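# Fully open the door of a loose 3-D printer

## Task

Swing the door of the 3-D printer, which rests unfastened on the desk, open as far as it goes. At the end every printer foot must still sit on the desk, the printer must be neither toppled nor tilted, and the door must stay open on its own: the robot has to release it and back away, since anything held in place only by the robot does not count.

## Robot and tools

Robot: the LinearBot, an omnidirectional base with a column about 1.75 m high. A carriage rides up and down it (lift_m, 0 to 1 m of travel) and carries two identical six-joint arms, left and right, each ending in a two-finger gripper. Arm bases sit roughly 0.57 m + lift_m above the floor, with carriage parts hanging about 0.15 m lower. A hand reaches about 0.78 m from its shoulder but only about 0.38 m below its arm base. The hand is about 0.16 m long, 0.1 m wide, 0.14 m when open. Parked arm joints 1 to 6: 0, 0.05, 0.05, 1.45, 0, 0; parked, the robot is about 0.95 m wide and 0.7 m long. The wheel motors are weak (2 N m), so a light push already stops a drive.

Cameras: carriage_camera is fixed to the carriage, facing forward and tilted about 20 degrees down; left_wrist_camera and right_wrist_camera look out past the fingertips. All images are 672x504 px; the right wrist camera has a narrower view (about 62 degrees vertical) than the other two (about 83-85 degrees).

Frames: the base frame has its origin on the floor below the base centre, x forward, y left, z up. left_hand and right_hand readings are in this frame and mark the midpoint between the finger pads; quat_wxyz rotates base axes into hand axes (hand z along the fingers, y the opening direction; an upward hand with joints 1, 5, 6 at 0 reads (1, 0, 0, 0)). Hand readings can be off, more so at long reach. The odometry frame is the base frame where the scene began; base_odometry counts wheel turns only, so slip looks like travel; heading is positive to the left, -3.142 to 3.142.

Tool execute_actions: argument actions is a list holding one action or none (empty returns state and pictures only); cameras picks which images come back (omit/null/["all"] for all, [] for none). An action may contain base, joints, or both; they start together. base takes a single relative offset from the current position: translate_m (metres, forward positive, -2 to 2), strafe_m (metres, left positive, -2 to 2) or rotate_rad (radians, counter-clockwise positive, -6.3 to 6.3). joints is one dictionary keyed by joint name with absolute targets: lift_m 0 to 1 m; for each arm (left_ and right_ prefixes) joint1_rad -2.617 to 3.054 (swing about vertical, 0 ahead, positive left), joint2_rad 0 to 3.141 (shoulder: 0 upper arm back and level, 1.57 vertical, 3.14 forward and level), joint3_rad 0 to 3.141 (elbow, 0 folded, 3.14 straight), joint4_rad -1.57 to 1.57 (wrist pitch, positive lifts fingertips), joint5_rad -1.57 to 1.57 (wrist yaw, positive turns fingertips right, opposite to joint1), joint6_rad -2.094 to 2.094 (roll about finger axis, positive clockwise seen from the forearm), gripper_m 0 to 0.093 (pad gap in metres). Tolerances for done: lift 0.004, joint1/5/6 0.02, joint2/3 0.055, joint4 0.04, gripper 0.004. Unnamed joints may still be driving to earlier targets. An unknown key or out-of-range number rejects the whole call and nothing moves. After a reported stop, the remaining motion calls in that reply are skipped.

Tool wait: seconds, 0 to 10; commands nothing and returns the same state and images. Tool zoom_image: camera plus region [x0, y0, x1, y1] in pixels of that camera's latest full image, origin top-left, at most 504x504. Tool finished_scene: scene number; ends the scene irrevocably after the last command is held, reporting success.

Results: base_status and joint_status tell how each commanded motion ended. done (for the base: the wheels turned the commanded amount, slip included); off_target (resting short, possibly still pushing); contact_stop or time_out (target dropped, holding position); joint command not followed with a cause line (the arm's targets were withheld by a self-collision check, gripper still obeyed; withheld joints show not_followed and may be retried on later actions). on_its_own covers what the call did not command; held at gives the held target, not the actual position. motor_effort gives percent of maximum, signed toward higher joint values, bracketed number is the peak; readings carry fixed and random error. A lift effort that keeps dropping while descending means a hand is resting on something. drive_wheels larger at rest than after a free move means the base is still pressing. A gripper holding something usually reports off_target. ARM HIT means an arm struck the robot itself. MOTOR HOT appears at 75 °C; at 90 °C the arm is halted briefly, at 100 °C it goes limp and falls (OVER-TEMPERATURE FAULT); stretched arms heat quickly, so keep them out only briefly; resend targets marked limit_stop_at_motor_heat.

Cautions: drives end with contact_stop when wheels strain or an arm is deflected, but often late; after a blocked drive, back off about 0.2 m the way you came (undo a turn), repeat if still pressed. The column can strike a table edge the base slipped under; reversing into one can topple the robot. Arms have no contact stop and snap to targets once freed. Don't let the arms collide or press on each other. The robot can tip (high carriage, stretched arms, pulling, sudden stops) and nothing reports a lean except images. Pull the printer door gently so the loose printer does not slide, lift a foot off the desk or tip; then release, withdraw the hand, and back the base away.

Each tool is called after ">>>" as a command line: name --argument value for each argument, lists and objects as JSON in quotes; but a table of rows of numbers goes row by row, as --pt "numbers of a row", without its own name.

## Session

>>> execute_actions --actions '[]' --cameras '["carriage_camera"]'

Scene clock: 0.00 s.
base_odometry: x=+0.000 y=+0.000 heading=+0.000 (m, m, rad; odometry frame)
base_status: not commanded
joint_positions: lift_m=+0.297 left_joint1_rad=+0.026 left_joint2_rad=+0.050 left_joint3_rad=+0.053 left_joint4_rad=+1.396 left_joint5_rad=+0.032 left_joint6_rad=+0.021 left_gripper_m=+0.095 right_joint1_rad=-0.031 right_joint2_rad=+0.031 right_joint3_rad=+0.040 right_joint4_rad=+1.468 right_joint5_rad=+0.004 right_joint6_rad=-0.034 right_gripper_m=+0.094
joint_status: not commanded
motor_effort: lift_m=+17 drive_wheels=+2 (%)
left_hand: x=+0.3079 y=+0.3256 z=+1.2760 quat_wxyz=(+0.996, +0.016, +0.086, +0.022) (m; base frame)
right_hand: x=+0.2881 y=-0.3314 z=+1.2751 quat_wxyz=(+0.998, +0.002, +0.047, -0.032) (m; base frame)
pictures: carriage_camera
Images, in order (width x height): carriage_camera 672x504.

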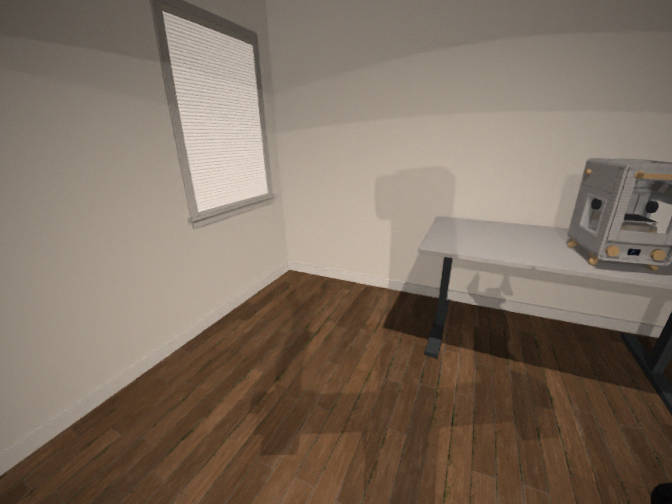

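>>> execute_actions --actions '[{"base":{"rotate_rad":-0.42}}]' --cameras '[]'

>>> execute_actions --actions '[{"base":{"strafe_m":-0.5},"joints":{"lift_m":0.5,"right_joint1_rad":0.0,"right_joint2_rad":1.5,"right_joint3_rad":1.3,"right_joint4_rad":-1.0,"right_joint6_rad":1.65,"right_gripper_m":0.046}}]' --cameras '["carriage_camera"]'

>>> execute_actions --actions '[{"base":{"translate_m":0.5}}]' --cameras '["carriage_camera","right_wrist_camera"]'

Scene clock: 6.47 s.
base_odometry: x=+0.000 y=+0.000 heading=-0.418 (m, m, rad; odometry frame)
base_status: done
joint_positions: lift_m=+0.297 left_joint1_rad=+0.026 left_joint2_rad=+0.050 left_joint3_rad=+0.053 left_joint4_rad=+1.396 left_joint5_rad=+0.032 left_joint6_rad=+0.021 left_gripper_m=+0.095 right_joint1_rad=-0.031 right_joint2_rad=+0.031 right_joint3_rad=+0.040 right_joint4_rad=+1.468 right_joint5_rad=+0.004 right_joint6_rad=-0.034 right_gripper_m=+0.094
joint_status: not commanded
motor_effort: lift_m=+17(17) drive_wheels=+17(36) (%)
left_hand: x=+0.3080 y=+0.3256 z=+1.2760 quat_wxyz=(+0.996, +0.016, +0.086, +0.022) (m; base frame)
right_hand: x=+0.2882 y=-0.3314 z=+1.2751 quat_wxyz=(+0.998, +0.002, +0.047, -0.032) (m; base frame)
pictures: none
No camera images: the call's "cameras" was empty. Leave "cameras" out to get every camera's image.

Scene clock: 9.70 s.
base_odometry: x=-0.204 y=-0.456 heading=-0.420 (m, m, rad; odometry frame)
base_status: done
joint_positions: lift_m=+0.500 left_joint1_rad=+0.026 left_joint2_rad=+0.050 left_joint3_rad=+0.053 left_joint4_rad=+1.396 left_joint5_rad=+0.032 left_joint6_rad=+0.021 left_gripper_m=+0.095 right_joint1_rad=-0.011 right_joint2_rad=+1.505 right_joint3_rad=+1.265 right_joint4_rad=-1.000 right_joint5_rad=+0.004 right_joint6_rad=+1.642 right_gripper_m=+0.046
joint_status: all done
motor_effort: lift_m=+17(22) drive_wheels=-17(47) (%)
left_hand: x=+0.3079 y=+0.3256 z=+1.4786 quat_wxyz=(+0.996, +0.016, +0.086, +0.022) (m; base frame)
right_hand: x=+0.5992 y=-0.3341 z=+1.1933 quat_wxyz=(+0.114, +0.725, +0.668, +0.119) (m; base frame)
pictures: carriage_camera
Images, in order (width x height): carriage_camera 672x504.

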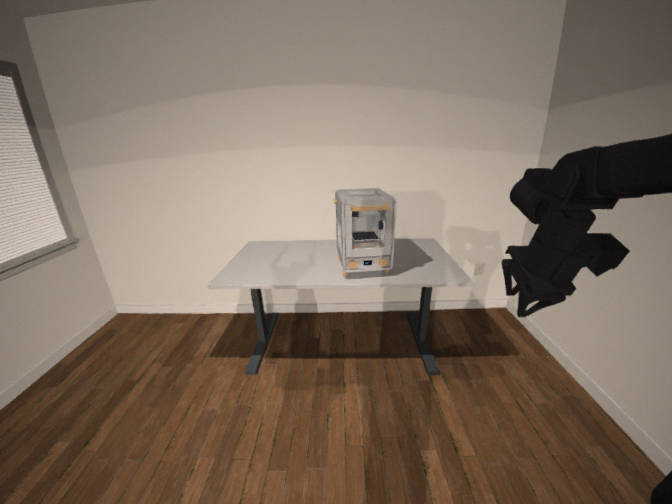

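Scene clock: 12.93 s.
base_odometry: x=+0.252 y=-0.661 heading=-0.422 (m, m, rad; odometry frame)
base_status: done
joint_positions: lift_m=+0.500 left_joint1_rad=+0.026 left_joint2_rad=+0.050 left_joint3_rad=+0.053 left_joint4_rad=+1.396 left_joint5_rad=+0.032 left_joint6_rad=+0.021 left_gripper_m=+0.095 right_joint1_rad=-0.009 right_joint2_rad=+1.505 right_joint3_rad=+1.265 right_joint4_rad=-1.002 right_joint5_rad=+0.004 right_joint6_rad=+1.642 right_gripper_m=+0.046
joint_status: not commanded
motor_effort: lift_m=+17(17) drive_wheels=-14(37) (%)
left_hand: x=+0.3080 y=+0.3256 z=+1.4786 quat_wxyz=(+0.996, +0.016, +0.086, +0.022) (m; base frame)
right_hand: x=+0.5986 y=-0.3337 z=+1.1931 quat_wxyz=(+0.113, +0.725, +0.669, +0.117) (m; base frame)
pictures: carriage_camera, right_wrist_camera
Images, in order (width x height): carriage_camera 672x504, right_wrist_camera 672x504.

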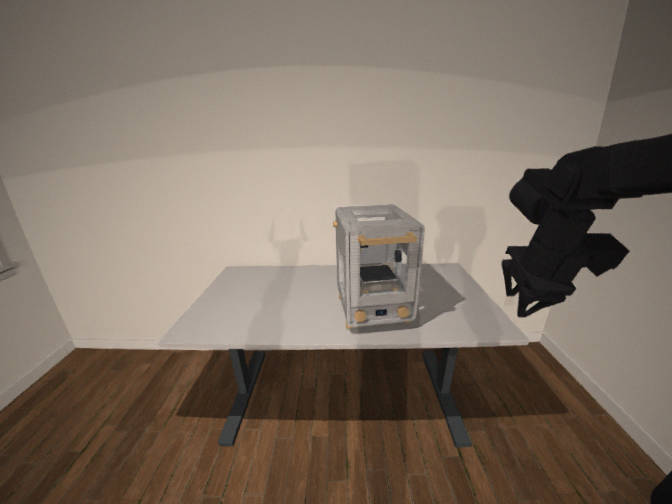

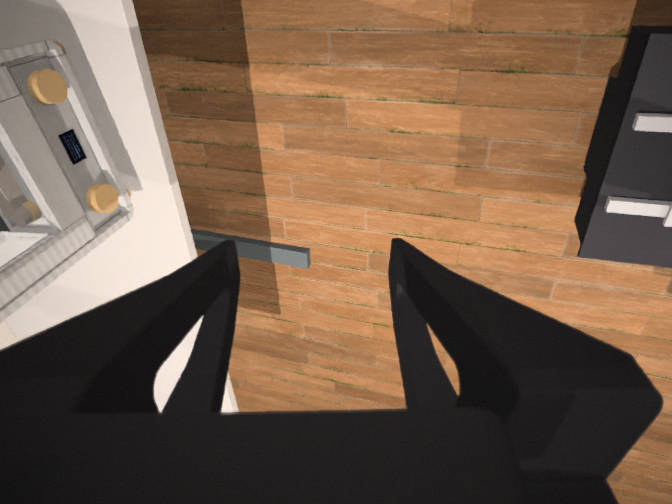

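>>> execute_actions --actions '[{"base":{"rotate_rad":0.25}}]' --cameras '[]'

>>> execute_actions --actions '[{"base":{"strafe_m":-0.11},"joints":{"lift_m":0.56}}]' --cameras '[]'

>>> execute_actions --actions '[{"base":{"translate_m":0.27}}]' --cameras '["carriage_camera","right_wrist_camera"]'

Scene clock: 17.83 s.
base_odometry: x=+0.252 y=-0.662 heading=-0.173 (m, m, rad; odometry frame)
base_status: done
joint_positions: lift_m=+0.500 left_joint1_rad=+0.026 left_joint2_rad=+0.050 left_joint3_rad=+0.053 left_joint4_rad=+1.395 left_joint5_rad=+0.032 left_joint6_rad=+0.021 left_gripper_m=+0.095 right_joint1_rad=-0.007 right_joint2_rad=+1.505 right_joint3_rad=+1.265 right_joint4_rad=-1.002 right_joint5_rad=+0.005 right_joint6_rad=+1.642 right_gripper_m=+0.046
joint_status: not commanded
motor_effort: lift_m=+17(17) drive_wheels=+19(24) (%)
left_hand: x=+0.3082 y=+0.3256 z=+1.4786 quat_wxyz=(+0.996, +0.016, +0.087, +0.022) (m; base frame)
right_hand: x=+0.5987 y=-0.3330 z=+1.1931 quat_wxyz=(+0.114, +0.724, +0.670, +0.118) (m; base frame)
pictures: none
No camera images: the call's "cameras" was empty. Leave "cameras" out to get every camera's image.

Scene clock: 19.57 s.
base_odometry: x=+0.233 y=-0.770 heading=-0.171 (m, m, rad; odometry frame)
base_status: done
joint_positions: lift_m=+0.560 left_joint1_rad=+0.026 left_joint2_rad=+0.050 left_joint3_rad=+0.053 left_joint4_rad=+1.395 left_joint5_rad=+0.031 left_joint6_rad=+0.021 left_gripper_m=+0.095 right_joint1_rad=-0.007 right_joint2_rad=+1.505 right_joint3_rad=+1.281 right_joint4_rad=-1.000 right_joint5_rad=+0.004 right_joint6_rad=+1.642 right_gripper_m=+0.046
joint_status: all done
motor_effort: lift_m=+18(22) drive_wheels=-15(33) (%)
left_hand: x=+0.3081 y=+0.3257 z=+1.5386 quat_wxyz=(+0.996, +0.015, +0.086, +0.022) (m; base frame)
right_hand: x=+0.6031 y=-0.3330 z=+1.2588 quat_wxyz=(+0.120, +0.723, +0.669, +0.124) (m; base frame)
pictures: none
No camera images: the call's "cameras" was empty. Leave "cameras" out to get every camera's image.

Scene clock: 22.07 s.
base_odometry: x=+0.500 y=-0.817 heading=-0.172 (m, m, rad; odometry frame)
base_status: done
joint_positions: lift_m=+0.560 left_joint1_rad=+0.026 left_joint2_rad=+0.050 left_joint3_rad=+0.053 left_joint4_rad=+1.396 left_joint5_rad=+0.031 left_joint6_rad=+0.021 left_gripper_m=+0.095 right_joint1_rad=-0.005 right_joint2_rad=+1.505 right_joint3_rad=+1.281 right_joint4_rad=-1.001 right_joint5_rad=+0.004 right_joint6_rad=+1.642 right_gripper_m=+0.046
joint_status: not commanded
motor_effort: lift_m=+18(18) drive_wheels=-14(34) (%)
left_hand: x=+0.3079 y=+0.3257 z=+1.5386 quat_wxyz=(+0.996, +0.015, +0.086, +0.022) (m; base frame)
right_hand: x=+0.6027 y=-0.3322 z=+1.2587 quat_wxyz=(+0.119, +0.723, +0.670, +0.124) (m; base frame)
pictures: carriage_camera, right_wrist_camera
Images, in order (width x height): carriage_camera 672x504, right_wrist_camera 672x504.

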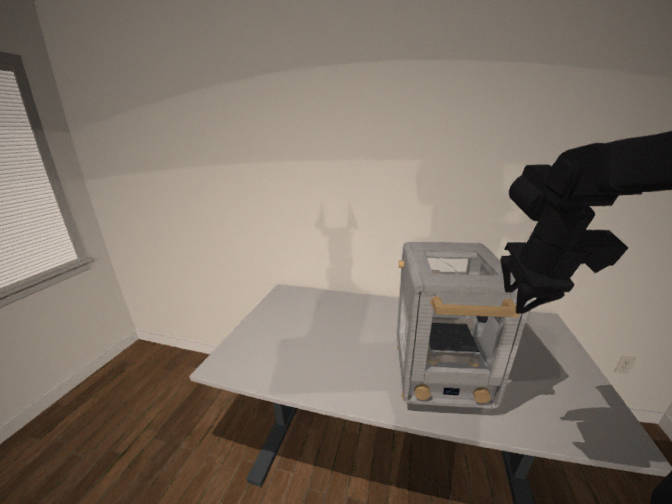

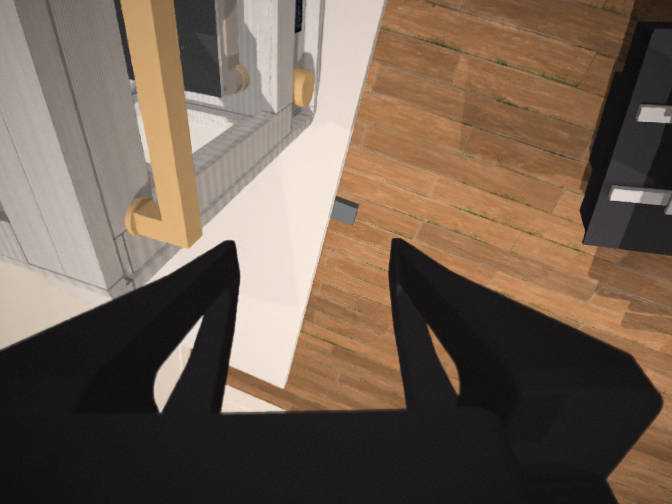

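>>> execute_actions --actions '[{"base":{"strafe_m":-0.07}}]' --cameras '[]'

>>> execute_actions --actions '[{"base":{"translate_m":0.11},"joints":{"lift_m":0.51}}]' --cameras '["carriage_camera","right_wrist_camera"]'

Scene clock: 26.90 s.
base_odometry: x=+0.488 y=-0.886 heading=-0.172 (m, m, rad; odometry frame)
base_status: done
joint_positions: lift_m=+0.560 left_joint1_rad=+0.026 left_joint2_rad=+0.050 left_joint3_rad=+0.053 left_joint4_rad=+1.395 left_joint5_rad=+0.031 left_joint6_rad=+0.021 left_gripper_m=+0.095 right_joint1_rad=-0.005 right_joint2_rad=+1.505 right_joint3_rad=+1.281 right_joint4_rad=-1.001 right_joint5_rad=+0.004 right_joint6_rad=+1.642 right_gripper_m=+0.046
joint_status: not commanded
motor_effort: lift_m=+18(18) drive_wheels=+2(37) (%)
left_hand: x=+0.3081 y=+0.3257 z=+1.5386 quat_wxyz=(+0.996, +0.015, +0.086, +0.022) (m; base frame)
right_hand: x=+0.6027 y=-0.3322 z=+1.2587 quat_wxyz=(+0.119, +0.723, +0.670, +0.124) (m; base frame)
pictures: none
No camera images: the call's "cameras" was empty. Leave "cameras" out to get every camera's image.

Scene clock: 28.63 s.
base_odometry: x=+0.596 y=-0.905 heading=-0.173 (m, m, rad; odometry frame)
base_status: done
joint_positions: lift_m=+0.510 left_joint1_rad=+0.026 left_joint2_rad=+0.050 left_joint3_rad=+0.053 left_joint4_rad=+1.395 left_joint5_rad=+0.031 left_joint6_rad=+0.021 left_gripper_m=+0.095 right_joint1_rad=-0.005 right_joint2_rad=+1.503 right_joint3_rad=+1.281 right_joint4_rad=-1.004 right_joint5_rad=+0.004 right_joint6_rad=+1.642 right_gripper_m=+0.046
joint_status: all done
motor_effort: lift_m=+16(16) drive_wheels=-13(36) (%)
left_hand: x=+0.3081 y=+0.3257 z=+1.4888 quat_wxyz=(+0.996, +0.015, +0.086, +0.022) (m; base frame)
right_hand: x=+0.6021 y=-0.3322 z=+1.2094 quat_wxyz=(+0.119, +0.723, +0.670, +0.124) (m; base frame)
pictures: carriage_camera, right_wrist_camera
Images, in order (width x height): carriage_camera 672x504, right_wrist_camera 672x504.

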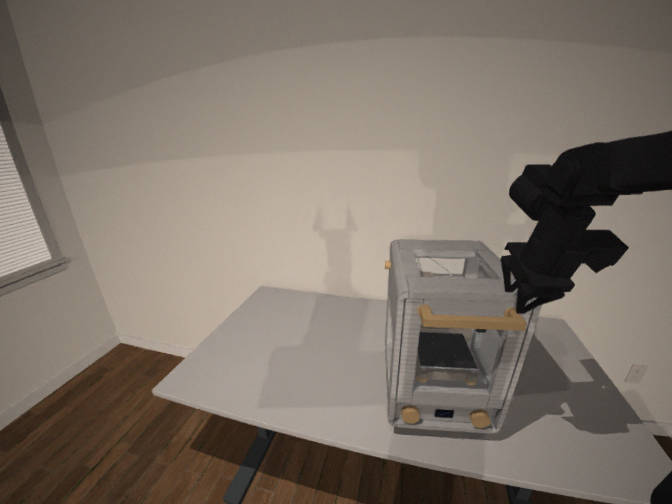

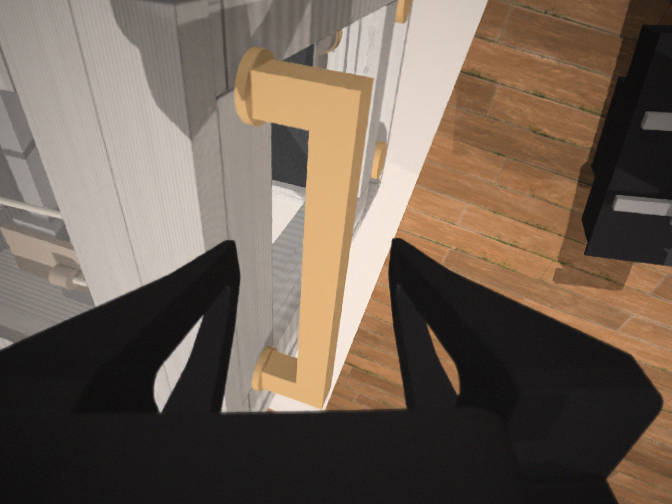

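>>> execute_actions --actions '[{"base":{"translate_m":0.015},"joints":{"lift_m":0.475,"right_joint6_rad":1.75}}]' --cameras '["right_wrist_camera"]'

>>> execute_actions --actions '[{"joints":{"lift_m":0.455}}]' --cameras '["right_wrist_camera"]'

Scene clock: 31.97 s.
base_odometry: x=+0.611 y=-0.908 heading=-0.174 (m, m, rad; odometry frame)
base_status: done
joint_positions: lift_m=+0.475 left_joint1_rad=+0.026 left_joint2_rad=+0.050 left_joint3_rad=+0.053 left_joint4_rad=+1.395 left_joint5_rad=+0.032 left_joint6_rad=+0.021 left_gripper_m=+0.095 right_joint1_rad=-0.005 right_joint2_rad=+1.502 right_joint3_rad=+1.281 right_joint4_rad=-1.002 right_joint5_rad=+0.004 right_joint6_rad=+1.741 right_gripper_m=+0.046
joint_status: all done
motor_effort: lift_m=+16(16) drive_wheels=-10(40) (%)
left_hand: x=+0.3082 y=+0.3256 z=+1.4538 quat_wxyz=(+0.996, +0.016, +0.087, +0.022) (m; base frame)
right_hand: x=+0.6024 y=-0.3322 z=+1.1748 quat_wxyz=(+0.113, +0.755, +0.633, +0.131) (m; base frame)
pictures: right_wrist_camera
Images, in order (width x height): right_wrist_camera 672x504.

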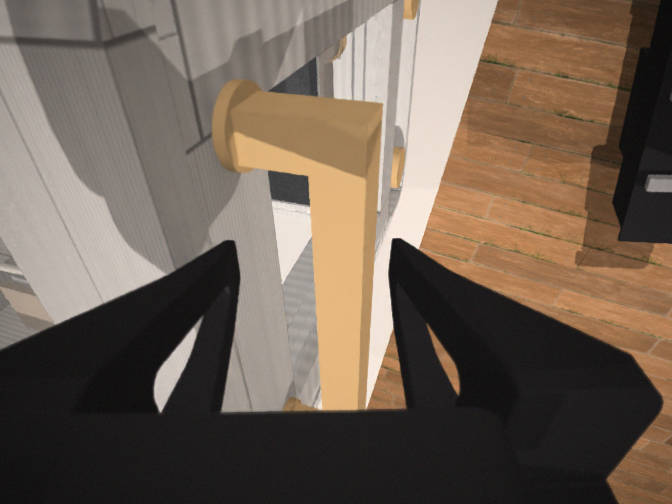

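Scene clock: 32.63 s.
base_odometry: x=+0.611 y=-0.908 heading=-0.174 (m, m, rad; odometry frame)
base_status: not commanded
joint_positions: lift_m=+0.455 left_joint1_rad=+0.026 left_joint2_rad=+0.050 left_joint3_rad=+0.053 left_joint4_rad=+1.395 left_joint5_rad=+0.032 left_joint6_rad=+0.021 left_gripper_m=+0.095 right_joint1_rad=-0.005 right_joint2_rad=+1.503 right_joint3_rad=+1.281 right_joint4_rad=-1.002 right_joint5_rad=+0.004 right_joint6_rad=+1.741 right_gripper_m=+0.046
joint_status: all done
motor_effort: lift_m=+16(17) drive_wheels=-9(11) (%)
left_hand: x=+0.3081 y=+0.3256 z=+1.4338 quat_wxyz=(+0.996, +0.016, +0.086, +0.022) (m; base frame)
right_hand: x=+0.6025 y=-0.3322 z=+1.1546 quat_wxyz=(+0.113, +0.755, +0.633, +0.130) (m; base frame)
pictures: right_wrist_camera
Images, in order (width x height): right_wrist_camera 672x504.

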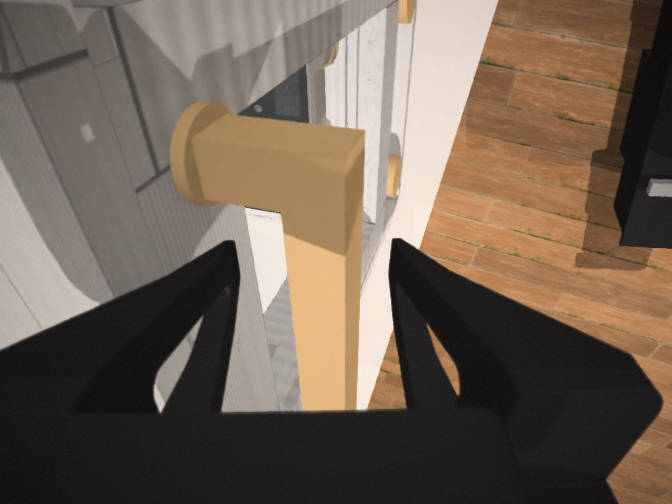

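>>> execute_actions --actions '[{"base":{"strafe_m":0.012},"joints":{"lift_m":0.43}}]' --cameras '["right_wrist_camera"]'

>>> execute_actions --actions '[{"base":{"translate_m":-0.03},"joints":{"right_gripper_m":0.03,"right_joint4_rad":-1.15}}]' --cameras '["right_wrist_camera","carriage_camera"]'

Scene clock: 35.67 s.
base_odometry: x=+0.613 y=-0.897 heading=-0.175 (m, m, rad; odometry frame)
base_status: done
joint_positions: lift_m=+0.430 left_joint1_rad=+0.026 left_joint2_rad=+0.050 left_joint3_rad=+0.053 left_joint4_rad=+1.395 left_joint5_rad=+0.032 left_joint6_rad=+0.021 left_gripper_m=+0.095 right_joint1_rad=-0.005 right_joint2_rad=+1.503 right_joint3_rad=+1.281 right_joint4_rad=-1.002 right_joint5_rad=+0.004 right_joint6_rad=+1.741 right_gripper_m=+0.046
joint_status: all done
motor_effort: lift_m=+16(16) drive_wheels=-12(21) (%)
left_hand: x=+0.3081 y=+0.3255 z=+1.4088 quat_wxyz=(+0.996, +0.016, +0.086, +0.022) (m; base frame)
right_hand: x=+0.6025 y=-0.3322 z=+1.1297 quat_wxyz=(+0.113, +0.755, +0.633, +0.130) (m; base frame)
pictures: right_wrist_camera
Images, in order (width x height): right_wrist_camera 672x504.

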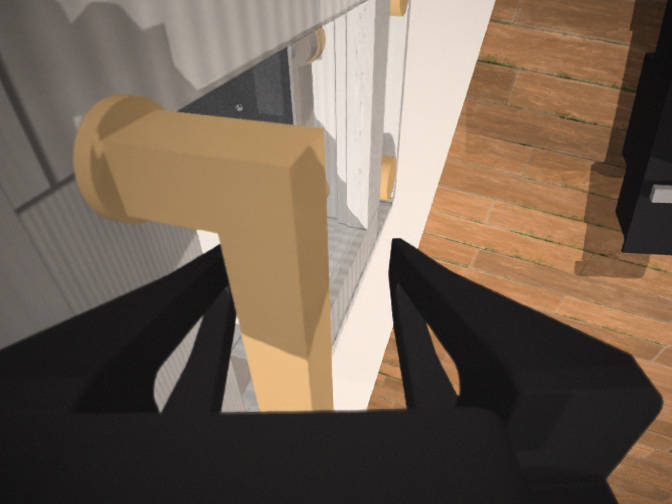

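Scene clock: 36.93 s.
base_odometry: x=+0.584 y=-0.892 heading=-0.176 (m, m, rad; odometry frame)
base_status: done
joint_positions: lift_m=+0.430 left_joint1_rad=+0.026 left_joint2_rad=+0.050 left_joint3_rad=+0.053 left_joint4_rad=+1.395 left_joint5_rad=+0.032 left_joint6_rad=+0.021 left_gripper_m=+0.095 right_joint1_rad=-0.005 right_joint2_rad=+1.503 right_joint3_rad=+1.297 right_joint4_rad=-1.173 right_joint5_rad=+0.001 right_joint6_rad=+1.741 right_gripper_m=+0.030
joint_status: all done
motor_effort: lift_m=+16(16) drive_wheels=+7(42) (%)
left_hand: x=+0.3081 y=+0.3255 z=+1.4088 quat_wxyz=(+0.996, +0.016, +0.086, +0.022) (m; base frame)
right_hand: x=+0.5658 y=-0.3315 z=+1.1234 quat_wxyz=(+0.062, +0.763, +0.640, +0.073) (m; base frame)
pictures: carriage_camera, right_wrist_camera
Images, in order (width x height): carriage_camera 672x504, right_wrist_camera 672x504.

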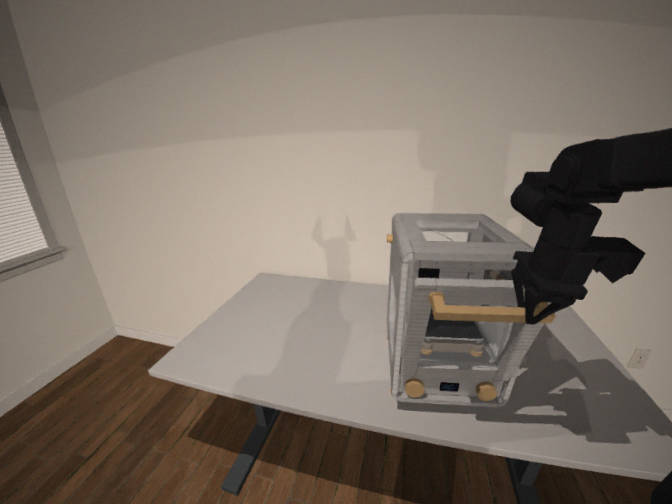

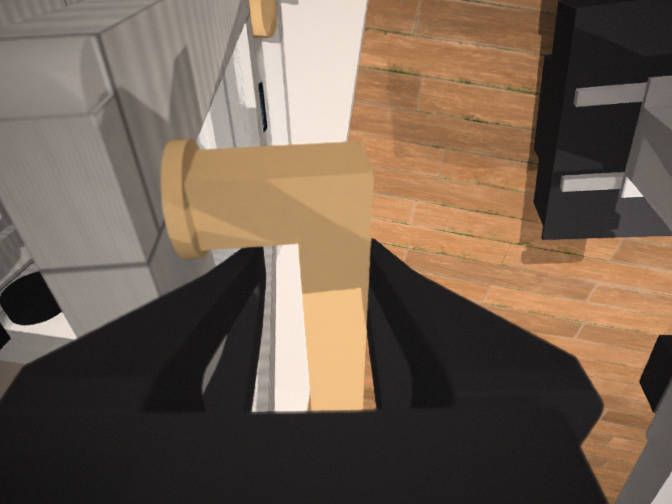

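>>> execute_actions --actions '[{"base":{"translate_m":-0.09},"joints":{"lift_m":0.385,"right_joint4_rad":-0.95,"right_gripper_m":0.034}}]' --cameras '["right_wrist_camera","carriage_camera"]'

Scene clock: 41.53 s.
base_odometry: x=+0.495 y=-0.875 heading=-0.175 (m, m, rad; odometry frame)
base_status: done
joint_positions: lift_m=+0.385 left_joint1_rad=+0.026 left_joint2_rad=+0.050 left_joint3_rad=+0.053 left_joint4_rad=+1.395 left_joint5_rad=+0.032 left_joint6_rad=+0.021 left_gripper_m=+0.095 right_joint1_rad=+0.007 right_joint2_rad=+1.499 right_joint3_rad=+1.297 right_joint4_rad=-0.985 right_joint5_rad=-0.017 right_joint6_rad=+1.743 right_gripper_m=+0.034
joint_status: all done
motor_effort: lift_m=+16(16) drive_wheels=-9(29) (%)
left_hand: x=+0.3081 y=+0.3255 z=+1.3638 quat_wxyz=(+0.996, +0.016, +0.086, +0.022) (m; base frame)
right_hand: x=+0.6099 y=-0.3247 z=+1.0928 quat_wxyz=(+0.116, +0.748, +0.636, +0.152) (m; base frame)
pictures: carriage_camera, right_wrist_camera
Images, in order (width x height): carriage_camera 672x504, right_wrist_camera 672x504.

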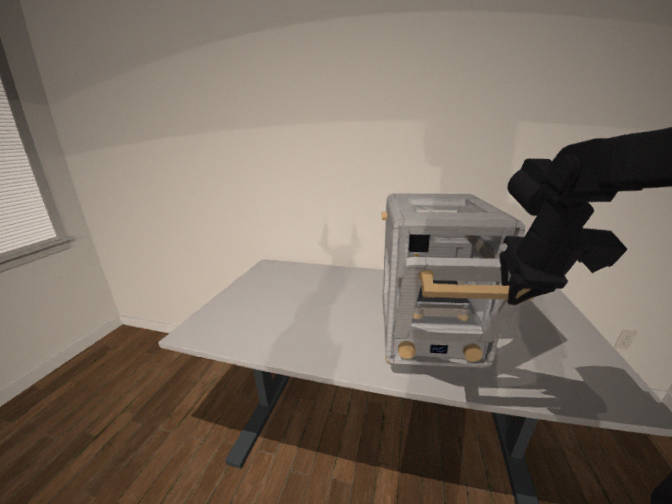

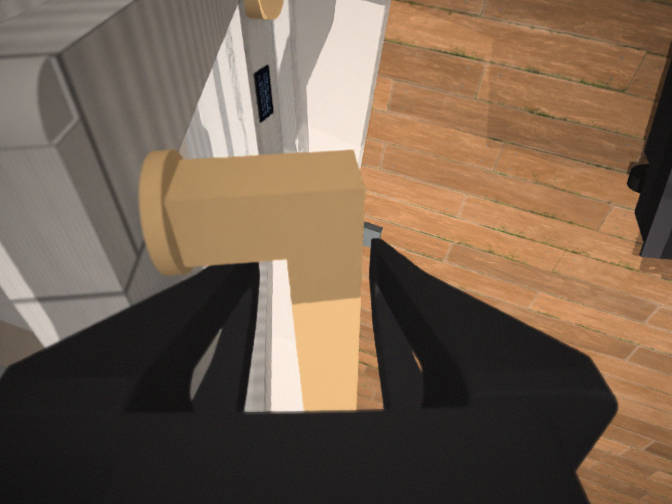

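>>> execute_actions --actions '[{"base":{"translate_m":-0.095},"joints":{"lift_m":0.315,"right_joint4_rad":-0.7}}]' --cameras '["right_wrist_camera","carriage_camera"]'

Scene clock: 48.47 s.
base_odometry: x=+0.402 y=-0.858 heading=-0.175 (m, m, rad; odometry frame)
base_status: done
joint_positions: lift_m=+0.315 left_joint1_rad=+0.026 left_joint2_rad=+0.050 left_joint3_rad=+0.053 left_joint4_rad=+1.395 left_joint5_rad=+0.032 left_joint6_rad=+0.021 left_gripper_m=+0.095 right_joint1_rad=+0.019 right_joint2_rad=+1.489 right_joint3_rad=+1.297 right_joint4_rad=-0.751 right_joint5_rad=-0.022 right_joint6_rad=+1.744 right_gripper_m=+0.034
joint_status: right_joint4_rad off_target (ended at -0.751, target -0.700); the others done
motor_effort: lift_m=+16(16) drive_wheels=-6(32) (%)
left_hand: x=+0.3081 y=+0.3255 z=+1.2938 quat_wxyz=(+0.996, +0.016, +0.086, +0.022) (m; base frame)
right_hand: x=+0.6593 y=-0.3187 z=+1.0541 quat_wxyz=(+0.189, +0.720, +0.621, +0.245) (m; base frame)
pictures: carriage_camera, right_wrist_camera
Images, in order (width x height): carriage_camera 672x504, right_wrist_camera 672x504.

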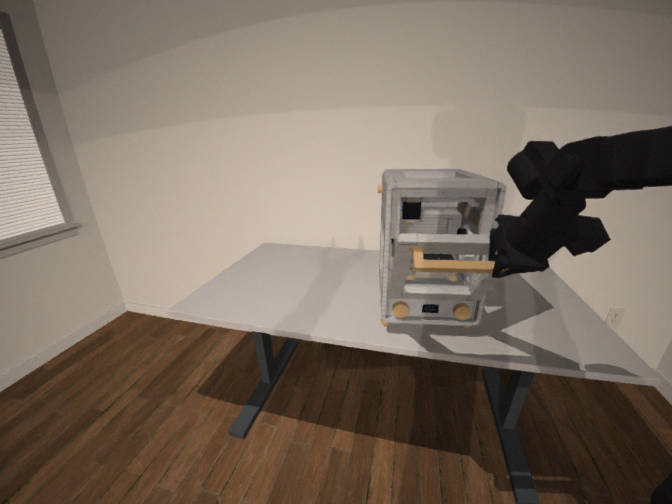

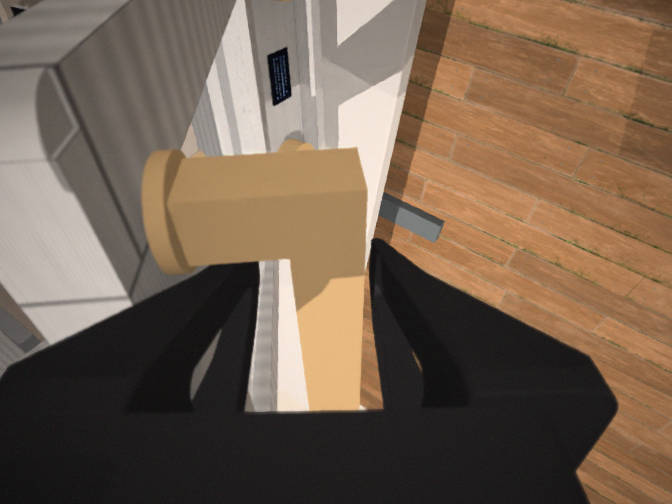

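>>> execute_actions --actions '[{"base":{"translate_m":-0.085},"joints":{"lift_m":0.20,"right_joint4_rad":-0.4}}]' --cameras '["right_wrist_camera","carriage_camera"]'

Scene clock: 51.67 s.
base_odometry: x=+0.318 y=-0.843 heading=-0.175 (m, m, rad; odometry frame)
base_status: done
joint_positions: lift_m=+0.200 left_joint1_rad=+0.026 left_joint2_rad=+0.050 left_joint3_rad=+0.053 left_joint4_rad=+1.396 left_joint5_rad=+0.032 left_joint6_rad=+0.021 left_gripper_m=+0.095 right_joint1_rad=+0.017 right_joint2_rad=+1.494 right_joint3_rad=+1.297 right_joint4_rad=-0.468 right_joint5_rad=-0.015 right_joint6_rad=+1.738 right_gripper_m=+0.034
joint_status: right_joint4_rad off_target (ended at -0.468, target -0.400); the others done
motor_effort: lift_m=+16(16) drive_wheels=-8(29) (%)
left_hand: x=+0.3080 y=+0.3255 z=+1.1788 quat_wxyz=(+0.996, +0.016, +0.086, +0.022) (m; base frame)
right_hand: x=+0.7098 y=-0.3198 z=+0.9852 quat_wxyz=(+0.275, +0.679, +0.589, +0.341) (m; base frame)
pictures: carriage_camera, right_wrist_camera
Images, in order (width x height): carriage_camera 672x504, right_wrist_camera 672x504.

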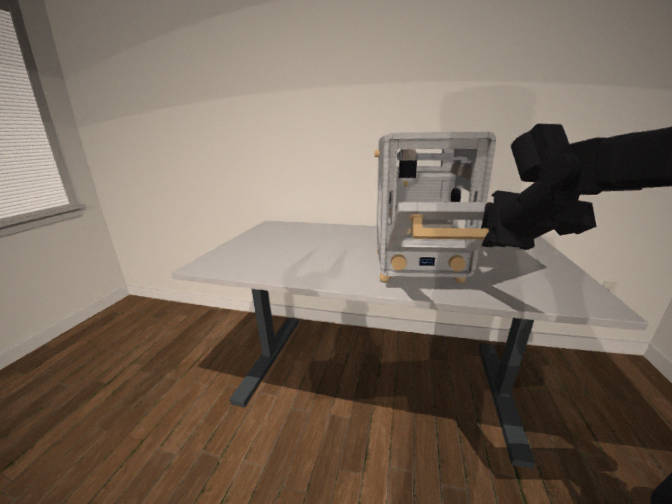

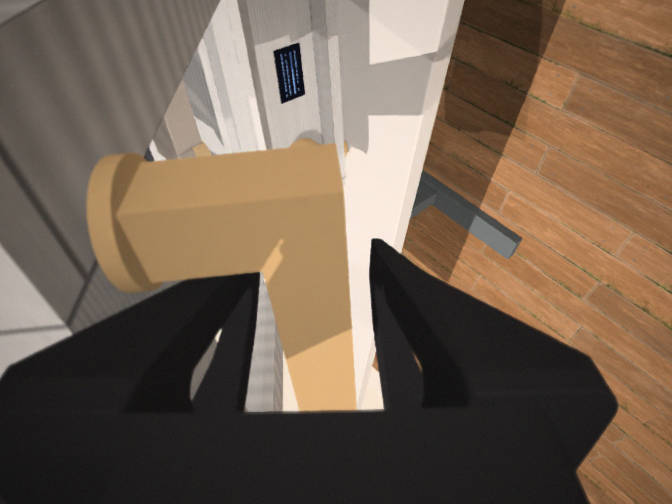

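>>> execute_actions --actions '[{"base":{"translate_m":-0.03},"joints":{"lift_m":0.07,"right_joint4_rad":-0.15}}]' --cameras '["right_wrist_camera","carriage_camera"]'

Scene clock: 54.47 s.
base_odometry: x=+0.288 y=-0.838 heading=-0.175 (m, m, rad; odometry frame)
base_status: done
joint_positions: lift_m=+0.070 left_joint1_rad=+0.026 left_joint2_rad=+0.050 left_joint3_rad=+0.053 left_joint4_rad=+1.396 left_joint5_rad=+0.032 left_joint6_rad=+0.021 left_gripper_m=+0.095 right_joint1_rad=+0.021 right_joint2_rad=+1.486 right_joint3_rad=+1.297 right_joint4_rad=-0.215 right_joint5_rad=-0.050 right_joint6_rad=+1.729 right_gripper_m=+0.034
joint_status: right_joint4_rad off_target (ended at -0.215, target -0.150); the others done
motor_effort: lift_m=+16(17) drive_wheels=-9(28) (%)
left_hand: x=+0.3080 y=+0.3255 z=+1.0488 quat_wxyz=(+0.996, +0.016, +0.086, +0.022) (m; base frame)
right_hand: x=+0.7397 y=-0.3112 z=+0.9120 quat_wxyz=(+0.337, +0.620, +0.559, +0.436) (m; base frame)
pictures: carriage_camera, right_wrist_camera
Images, in order (width x height): carriage_camera 672x504, right_wrist_camera 672x504.

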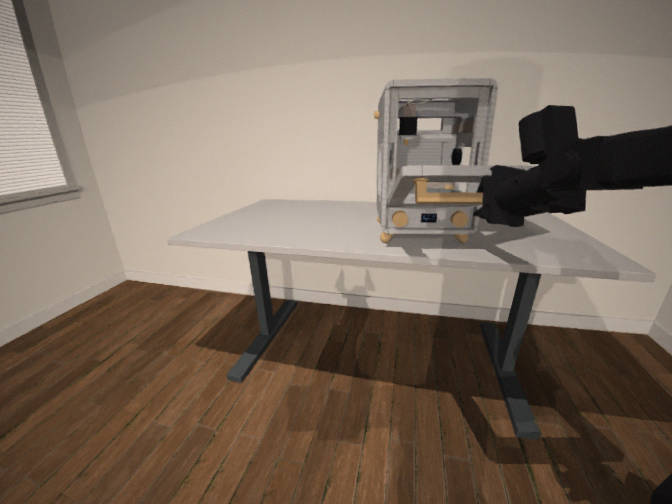

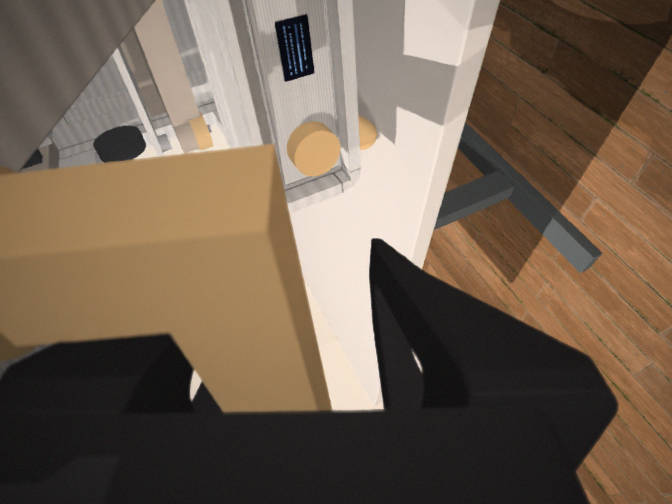

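>>> execute_actions --actions '[{"base":{"translate_m":-0.035},"joints":{"lift_m":0.02,"right_gripper_m":0.04,"right_joint4_rad":-0.1}}]' --cameras '["right_wrist_camera","carriage_camera"]'

>>> execute_actions --actions '[{"base":{"translate_m":-0.02},"joints":{"lift_m":0.0,"right_gripper_m":0.045,"right_joint4_rad":-0.2}}]' --cameras '["right_wrist_camera","carriage_camera"]'

Scene clock: 57.63 s.
base_odometry: x=+0.254 y=-0.831 heading=-0.175 (m, m, rad; odometry frame)
base_status: done
joint_positions: lift_m=+0.020 left_joint1_rad=+0.026 left_joint2_rad=+0.050 left_joint3_rad=+0.053 left_joint4_rad=+1.395 left_joint5_rad=+0.032 left_joint6_rad=+0.021 left_gripper_m=+0.095 right_joint1_rad=+0.021 right_joint2_rad=+1.549 right_joint3_rad=+1.297 right_joint4_rad=-0.067 right_joint5_rad=-0.037 right_joint6_rad=+1.672 right_gripper_m=+0.040
joint_status: all done
motor_effort: lift_m=+16(16) drive_wheels=+5(27) (%)
left_hand: x=+0.3081 y=+0.3256 z=+0.9988 quat_wxyz=(+0.996, +0.016, +0.086, +0.022) (m; base frame)
right_hand: x=+0.7641 y=-0.3129 z=+0.8669 quat_wxyz=(+0.377, +0.588, +0.557, +0.449) (m; base frame)
pictures: carriage_camera, right_wrist_camera
Images, in order (width x height): carriage_camera 672x504, right_wrist_camera 672x504.

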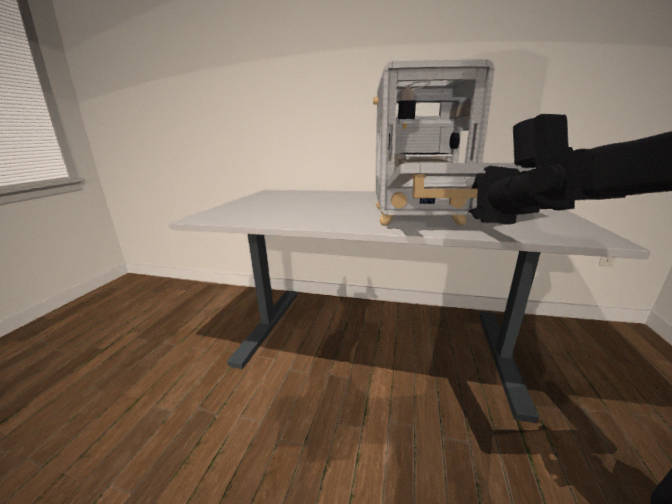

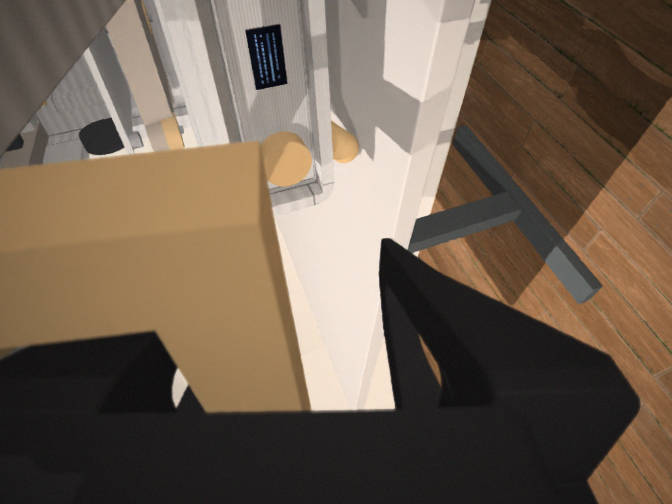

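Scene clock: 58.53 s.
base_odometry: x=+0.235 y=-0.827 heading=-0.175 (m, m, rad; odometry frame)
base_status: done
joint_positions: lift_m=+0.000 left_joint1_rad=+0.026 left_joint2_rad=+0.050 left_joint3_rad=+0.053 left_joint4_rad=+1.395 left_joint5_rad=+0.032 left_joint6_rad=+0.021 left_gripper_m=+0.095 right_joint1_rad=+0.021 right_joint2_rad=+1.539 right_joint3_rad=+1.297 right_joint4_rad=-0.077 right_joint5_rad=-0.033 right_joint6_rad=+1.645 right_gripper_m=+0.045
joint_status: right_joint4_rad off_target (ended at -0.077, target -0.200); the others done
motor_effort: lift_m=+16(16) drive_wheels=+1(46) (%)
left_hand: x=+0.3081 y=+0.3256 z=+0.9788 quat_wxyz=(+0.996, +0.016, +0.086, +0.022) (m; base frame)
right_hand: x=+0.7616 y=-0.3140 z=+0.8493 quat_wxyz=(+0.384, +0.581, +0.564, +0.443) (m; base frame)
pictures: carriage_camera, right_wrist_camera
Images, in order (width x height): carriage_camera 672x504, right_wrist_camera 672x504.

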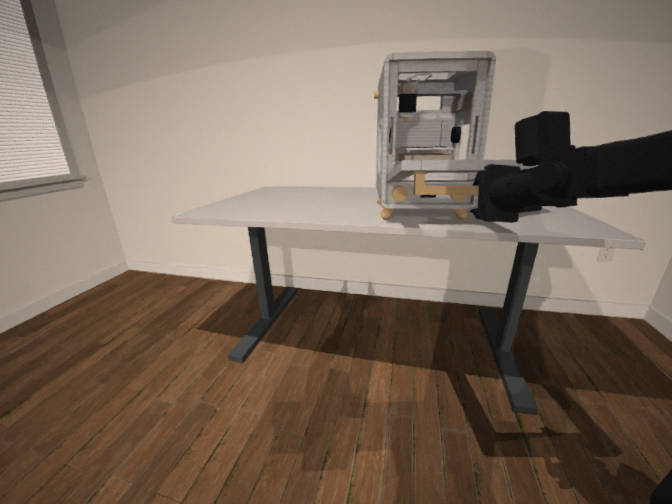

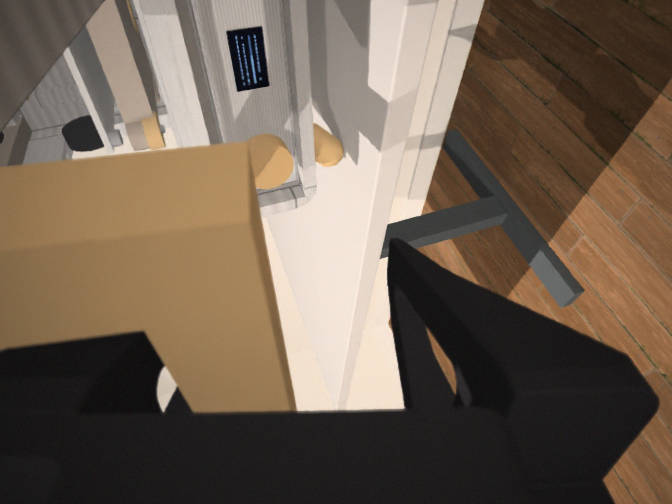

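>>> execute_actions --actions '[{"base":{"translate_m":-0.09},"joints":{"lift_m":0.012,"right_gripper_m":0.04,"right_joint4_rad":-0.07}}]' --cameras '["right_wrist_camera","carriage_camera"]'

Scene clock: 62.60 s.
base_odometry: x=+0.146 y=-0.811 heading=-0.175 (m, m, rad; odometry frame)
base_status: done
joint_positions: lift_m=+0.012 left_joint1_rad=+0.026 left_joint2_rad=+0.050 left_joint3_rad=+0.053 left_joint4_rad=+1.395 left_joint5_rad=+0.032 left_joint6_rad=+0.021 left_gripper_m=+0.095 right_joint1_rad=+0.017 right_joint2_rad=+1.555 right_joint3_rad=+1.297 right_joint4_rad=-0.042 right_joint5_rad=-0.020 right_joint6_rad=+1.669 right_gripper_m=+0.040
joint_status: all done
motor_effort: lift_m=+18(22) drive_wheels=+4(52) (%)
left_hand: x=+0.3082 y=+0.3256 z=+0.9904 quat_wxyz=(+0.996, +0.016, +0.087, +0.022) (m; base frame)
right_hand: x=+0.7673 y=-0.3178 z=+0.8614 quat_wxyz=(+0.389, +0.588, +0.550, +0.449) (m; base frame)
pictures: carriage_camera, right_wrist_camera
Images, in order (width x height): carriage_camera 672x504, right_wrist_camera 672x504.

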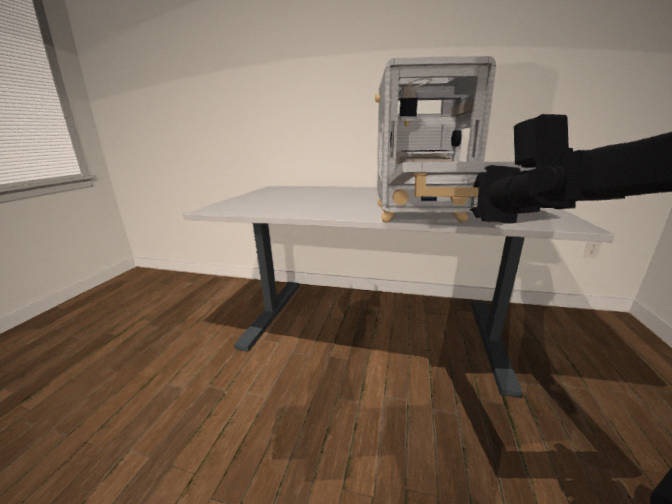

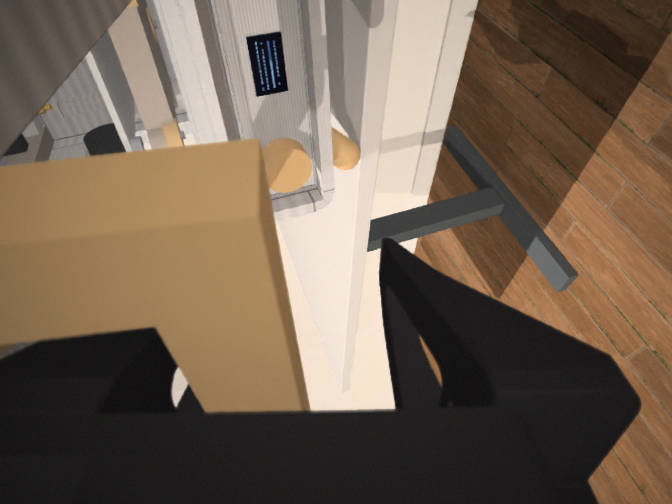

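>>> execute_actions --actions '[{"base":{"translate_m":-0.015},"joints":{"lift_m":0.0,"right_joint2_rad":1.62,"right_joint3_rad":1.22,"right_joint4_rad":0.4,"right_joint6_rad":1.72}}]' --cameras '["right_wrist_camera","carriage_camera"]'

Scene clock: 68.73 s.
base_odometry: x=+0.131 y=-0.808 heading=-0.174 (m, m, rad; odometry frame)
base_status: done
joint_positions: lift_m=+0.000 left_joint1_rad=+0.026 left_joint2_rad=+0.050 left_joint3_rad=+0.053 left_joint4_rad=+1.395 left_joint5_rad=+0.032 left_joint6_rad=+0.021 left_gripper_m=+0.095 right_joint1_rad=+0.016 right_joint2_rad=+1.627 right_joint3_rad=+1.216 right_joint4_rad=+0.316 right_joint5_rad=-0.018 right_joint6_rad=+1.686 right_gripper_m=+0.040
joint_status: right_joint4_rad off_target (ended at +0.316, target +0.400); right_joint6_rad off_target (ended at +1.686, target +1.720); the others done
motor_effort: lift_m=+16(16) drive_wheels=-9(40) (%)
left_hand: x=+0.3081 y=+0.3256 z=+0.9788 quat_wxyz=(+0.996, +0.016, +0.086, +0.022) (m; base frame)
right_hand: x=+0.7926 y=-0.3182 z=+0.8598 quat_wxyz=(+0.438, +0.544, +0.501, +0.510) (m; base frame)
pictures: carriage_camera, right_wrist_camera
Images, in order (width x height): carriage_camera 672x504, right_wrist_camera 672x504.

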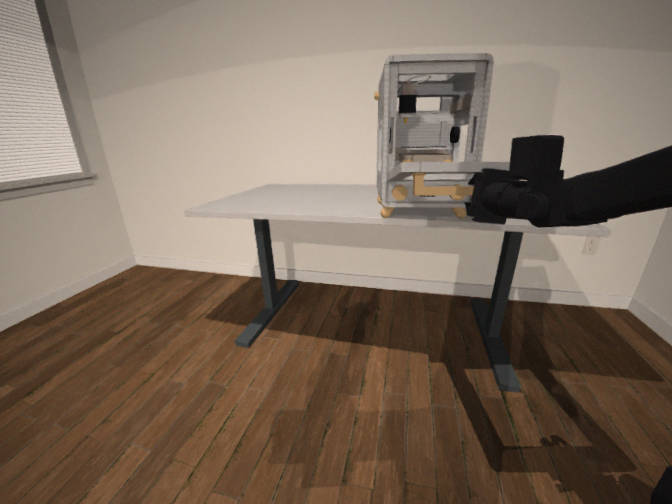

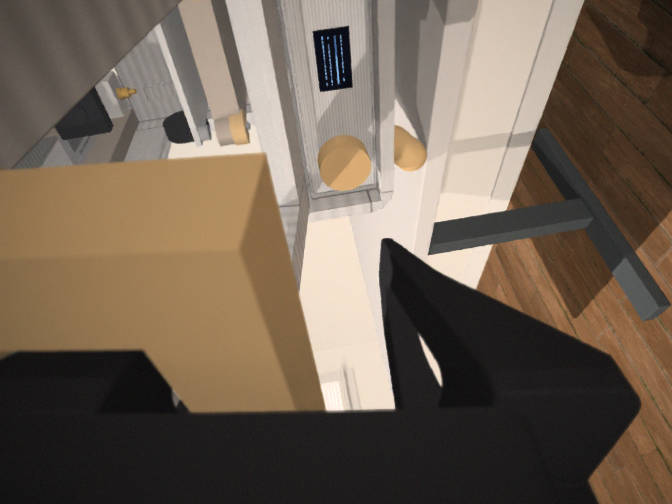

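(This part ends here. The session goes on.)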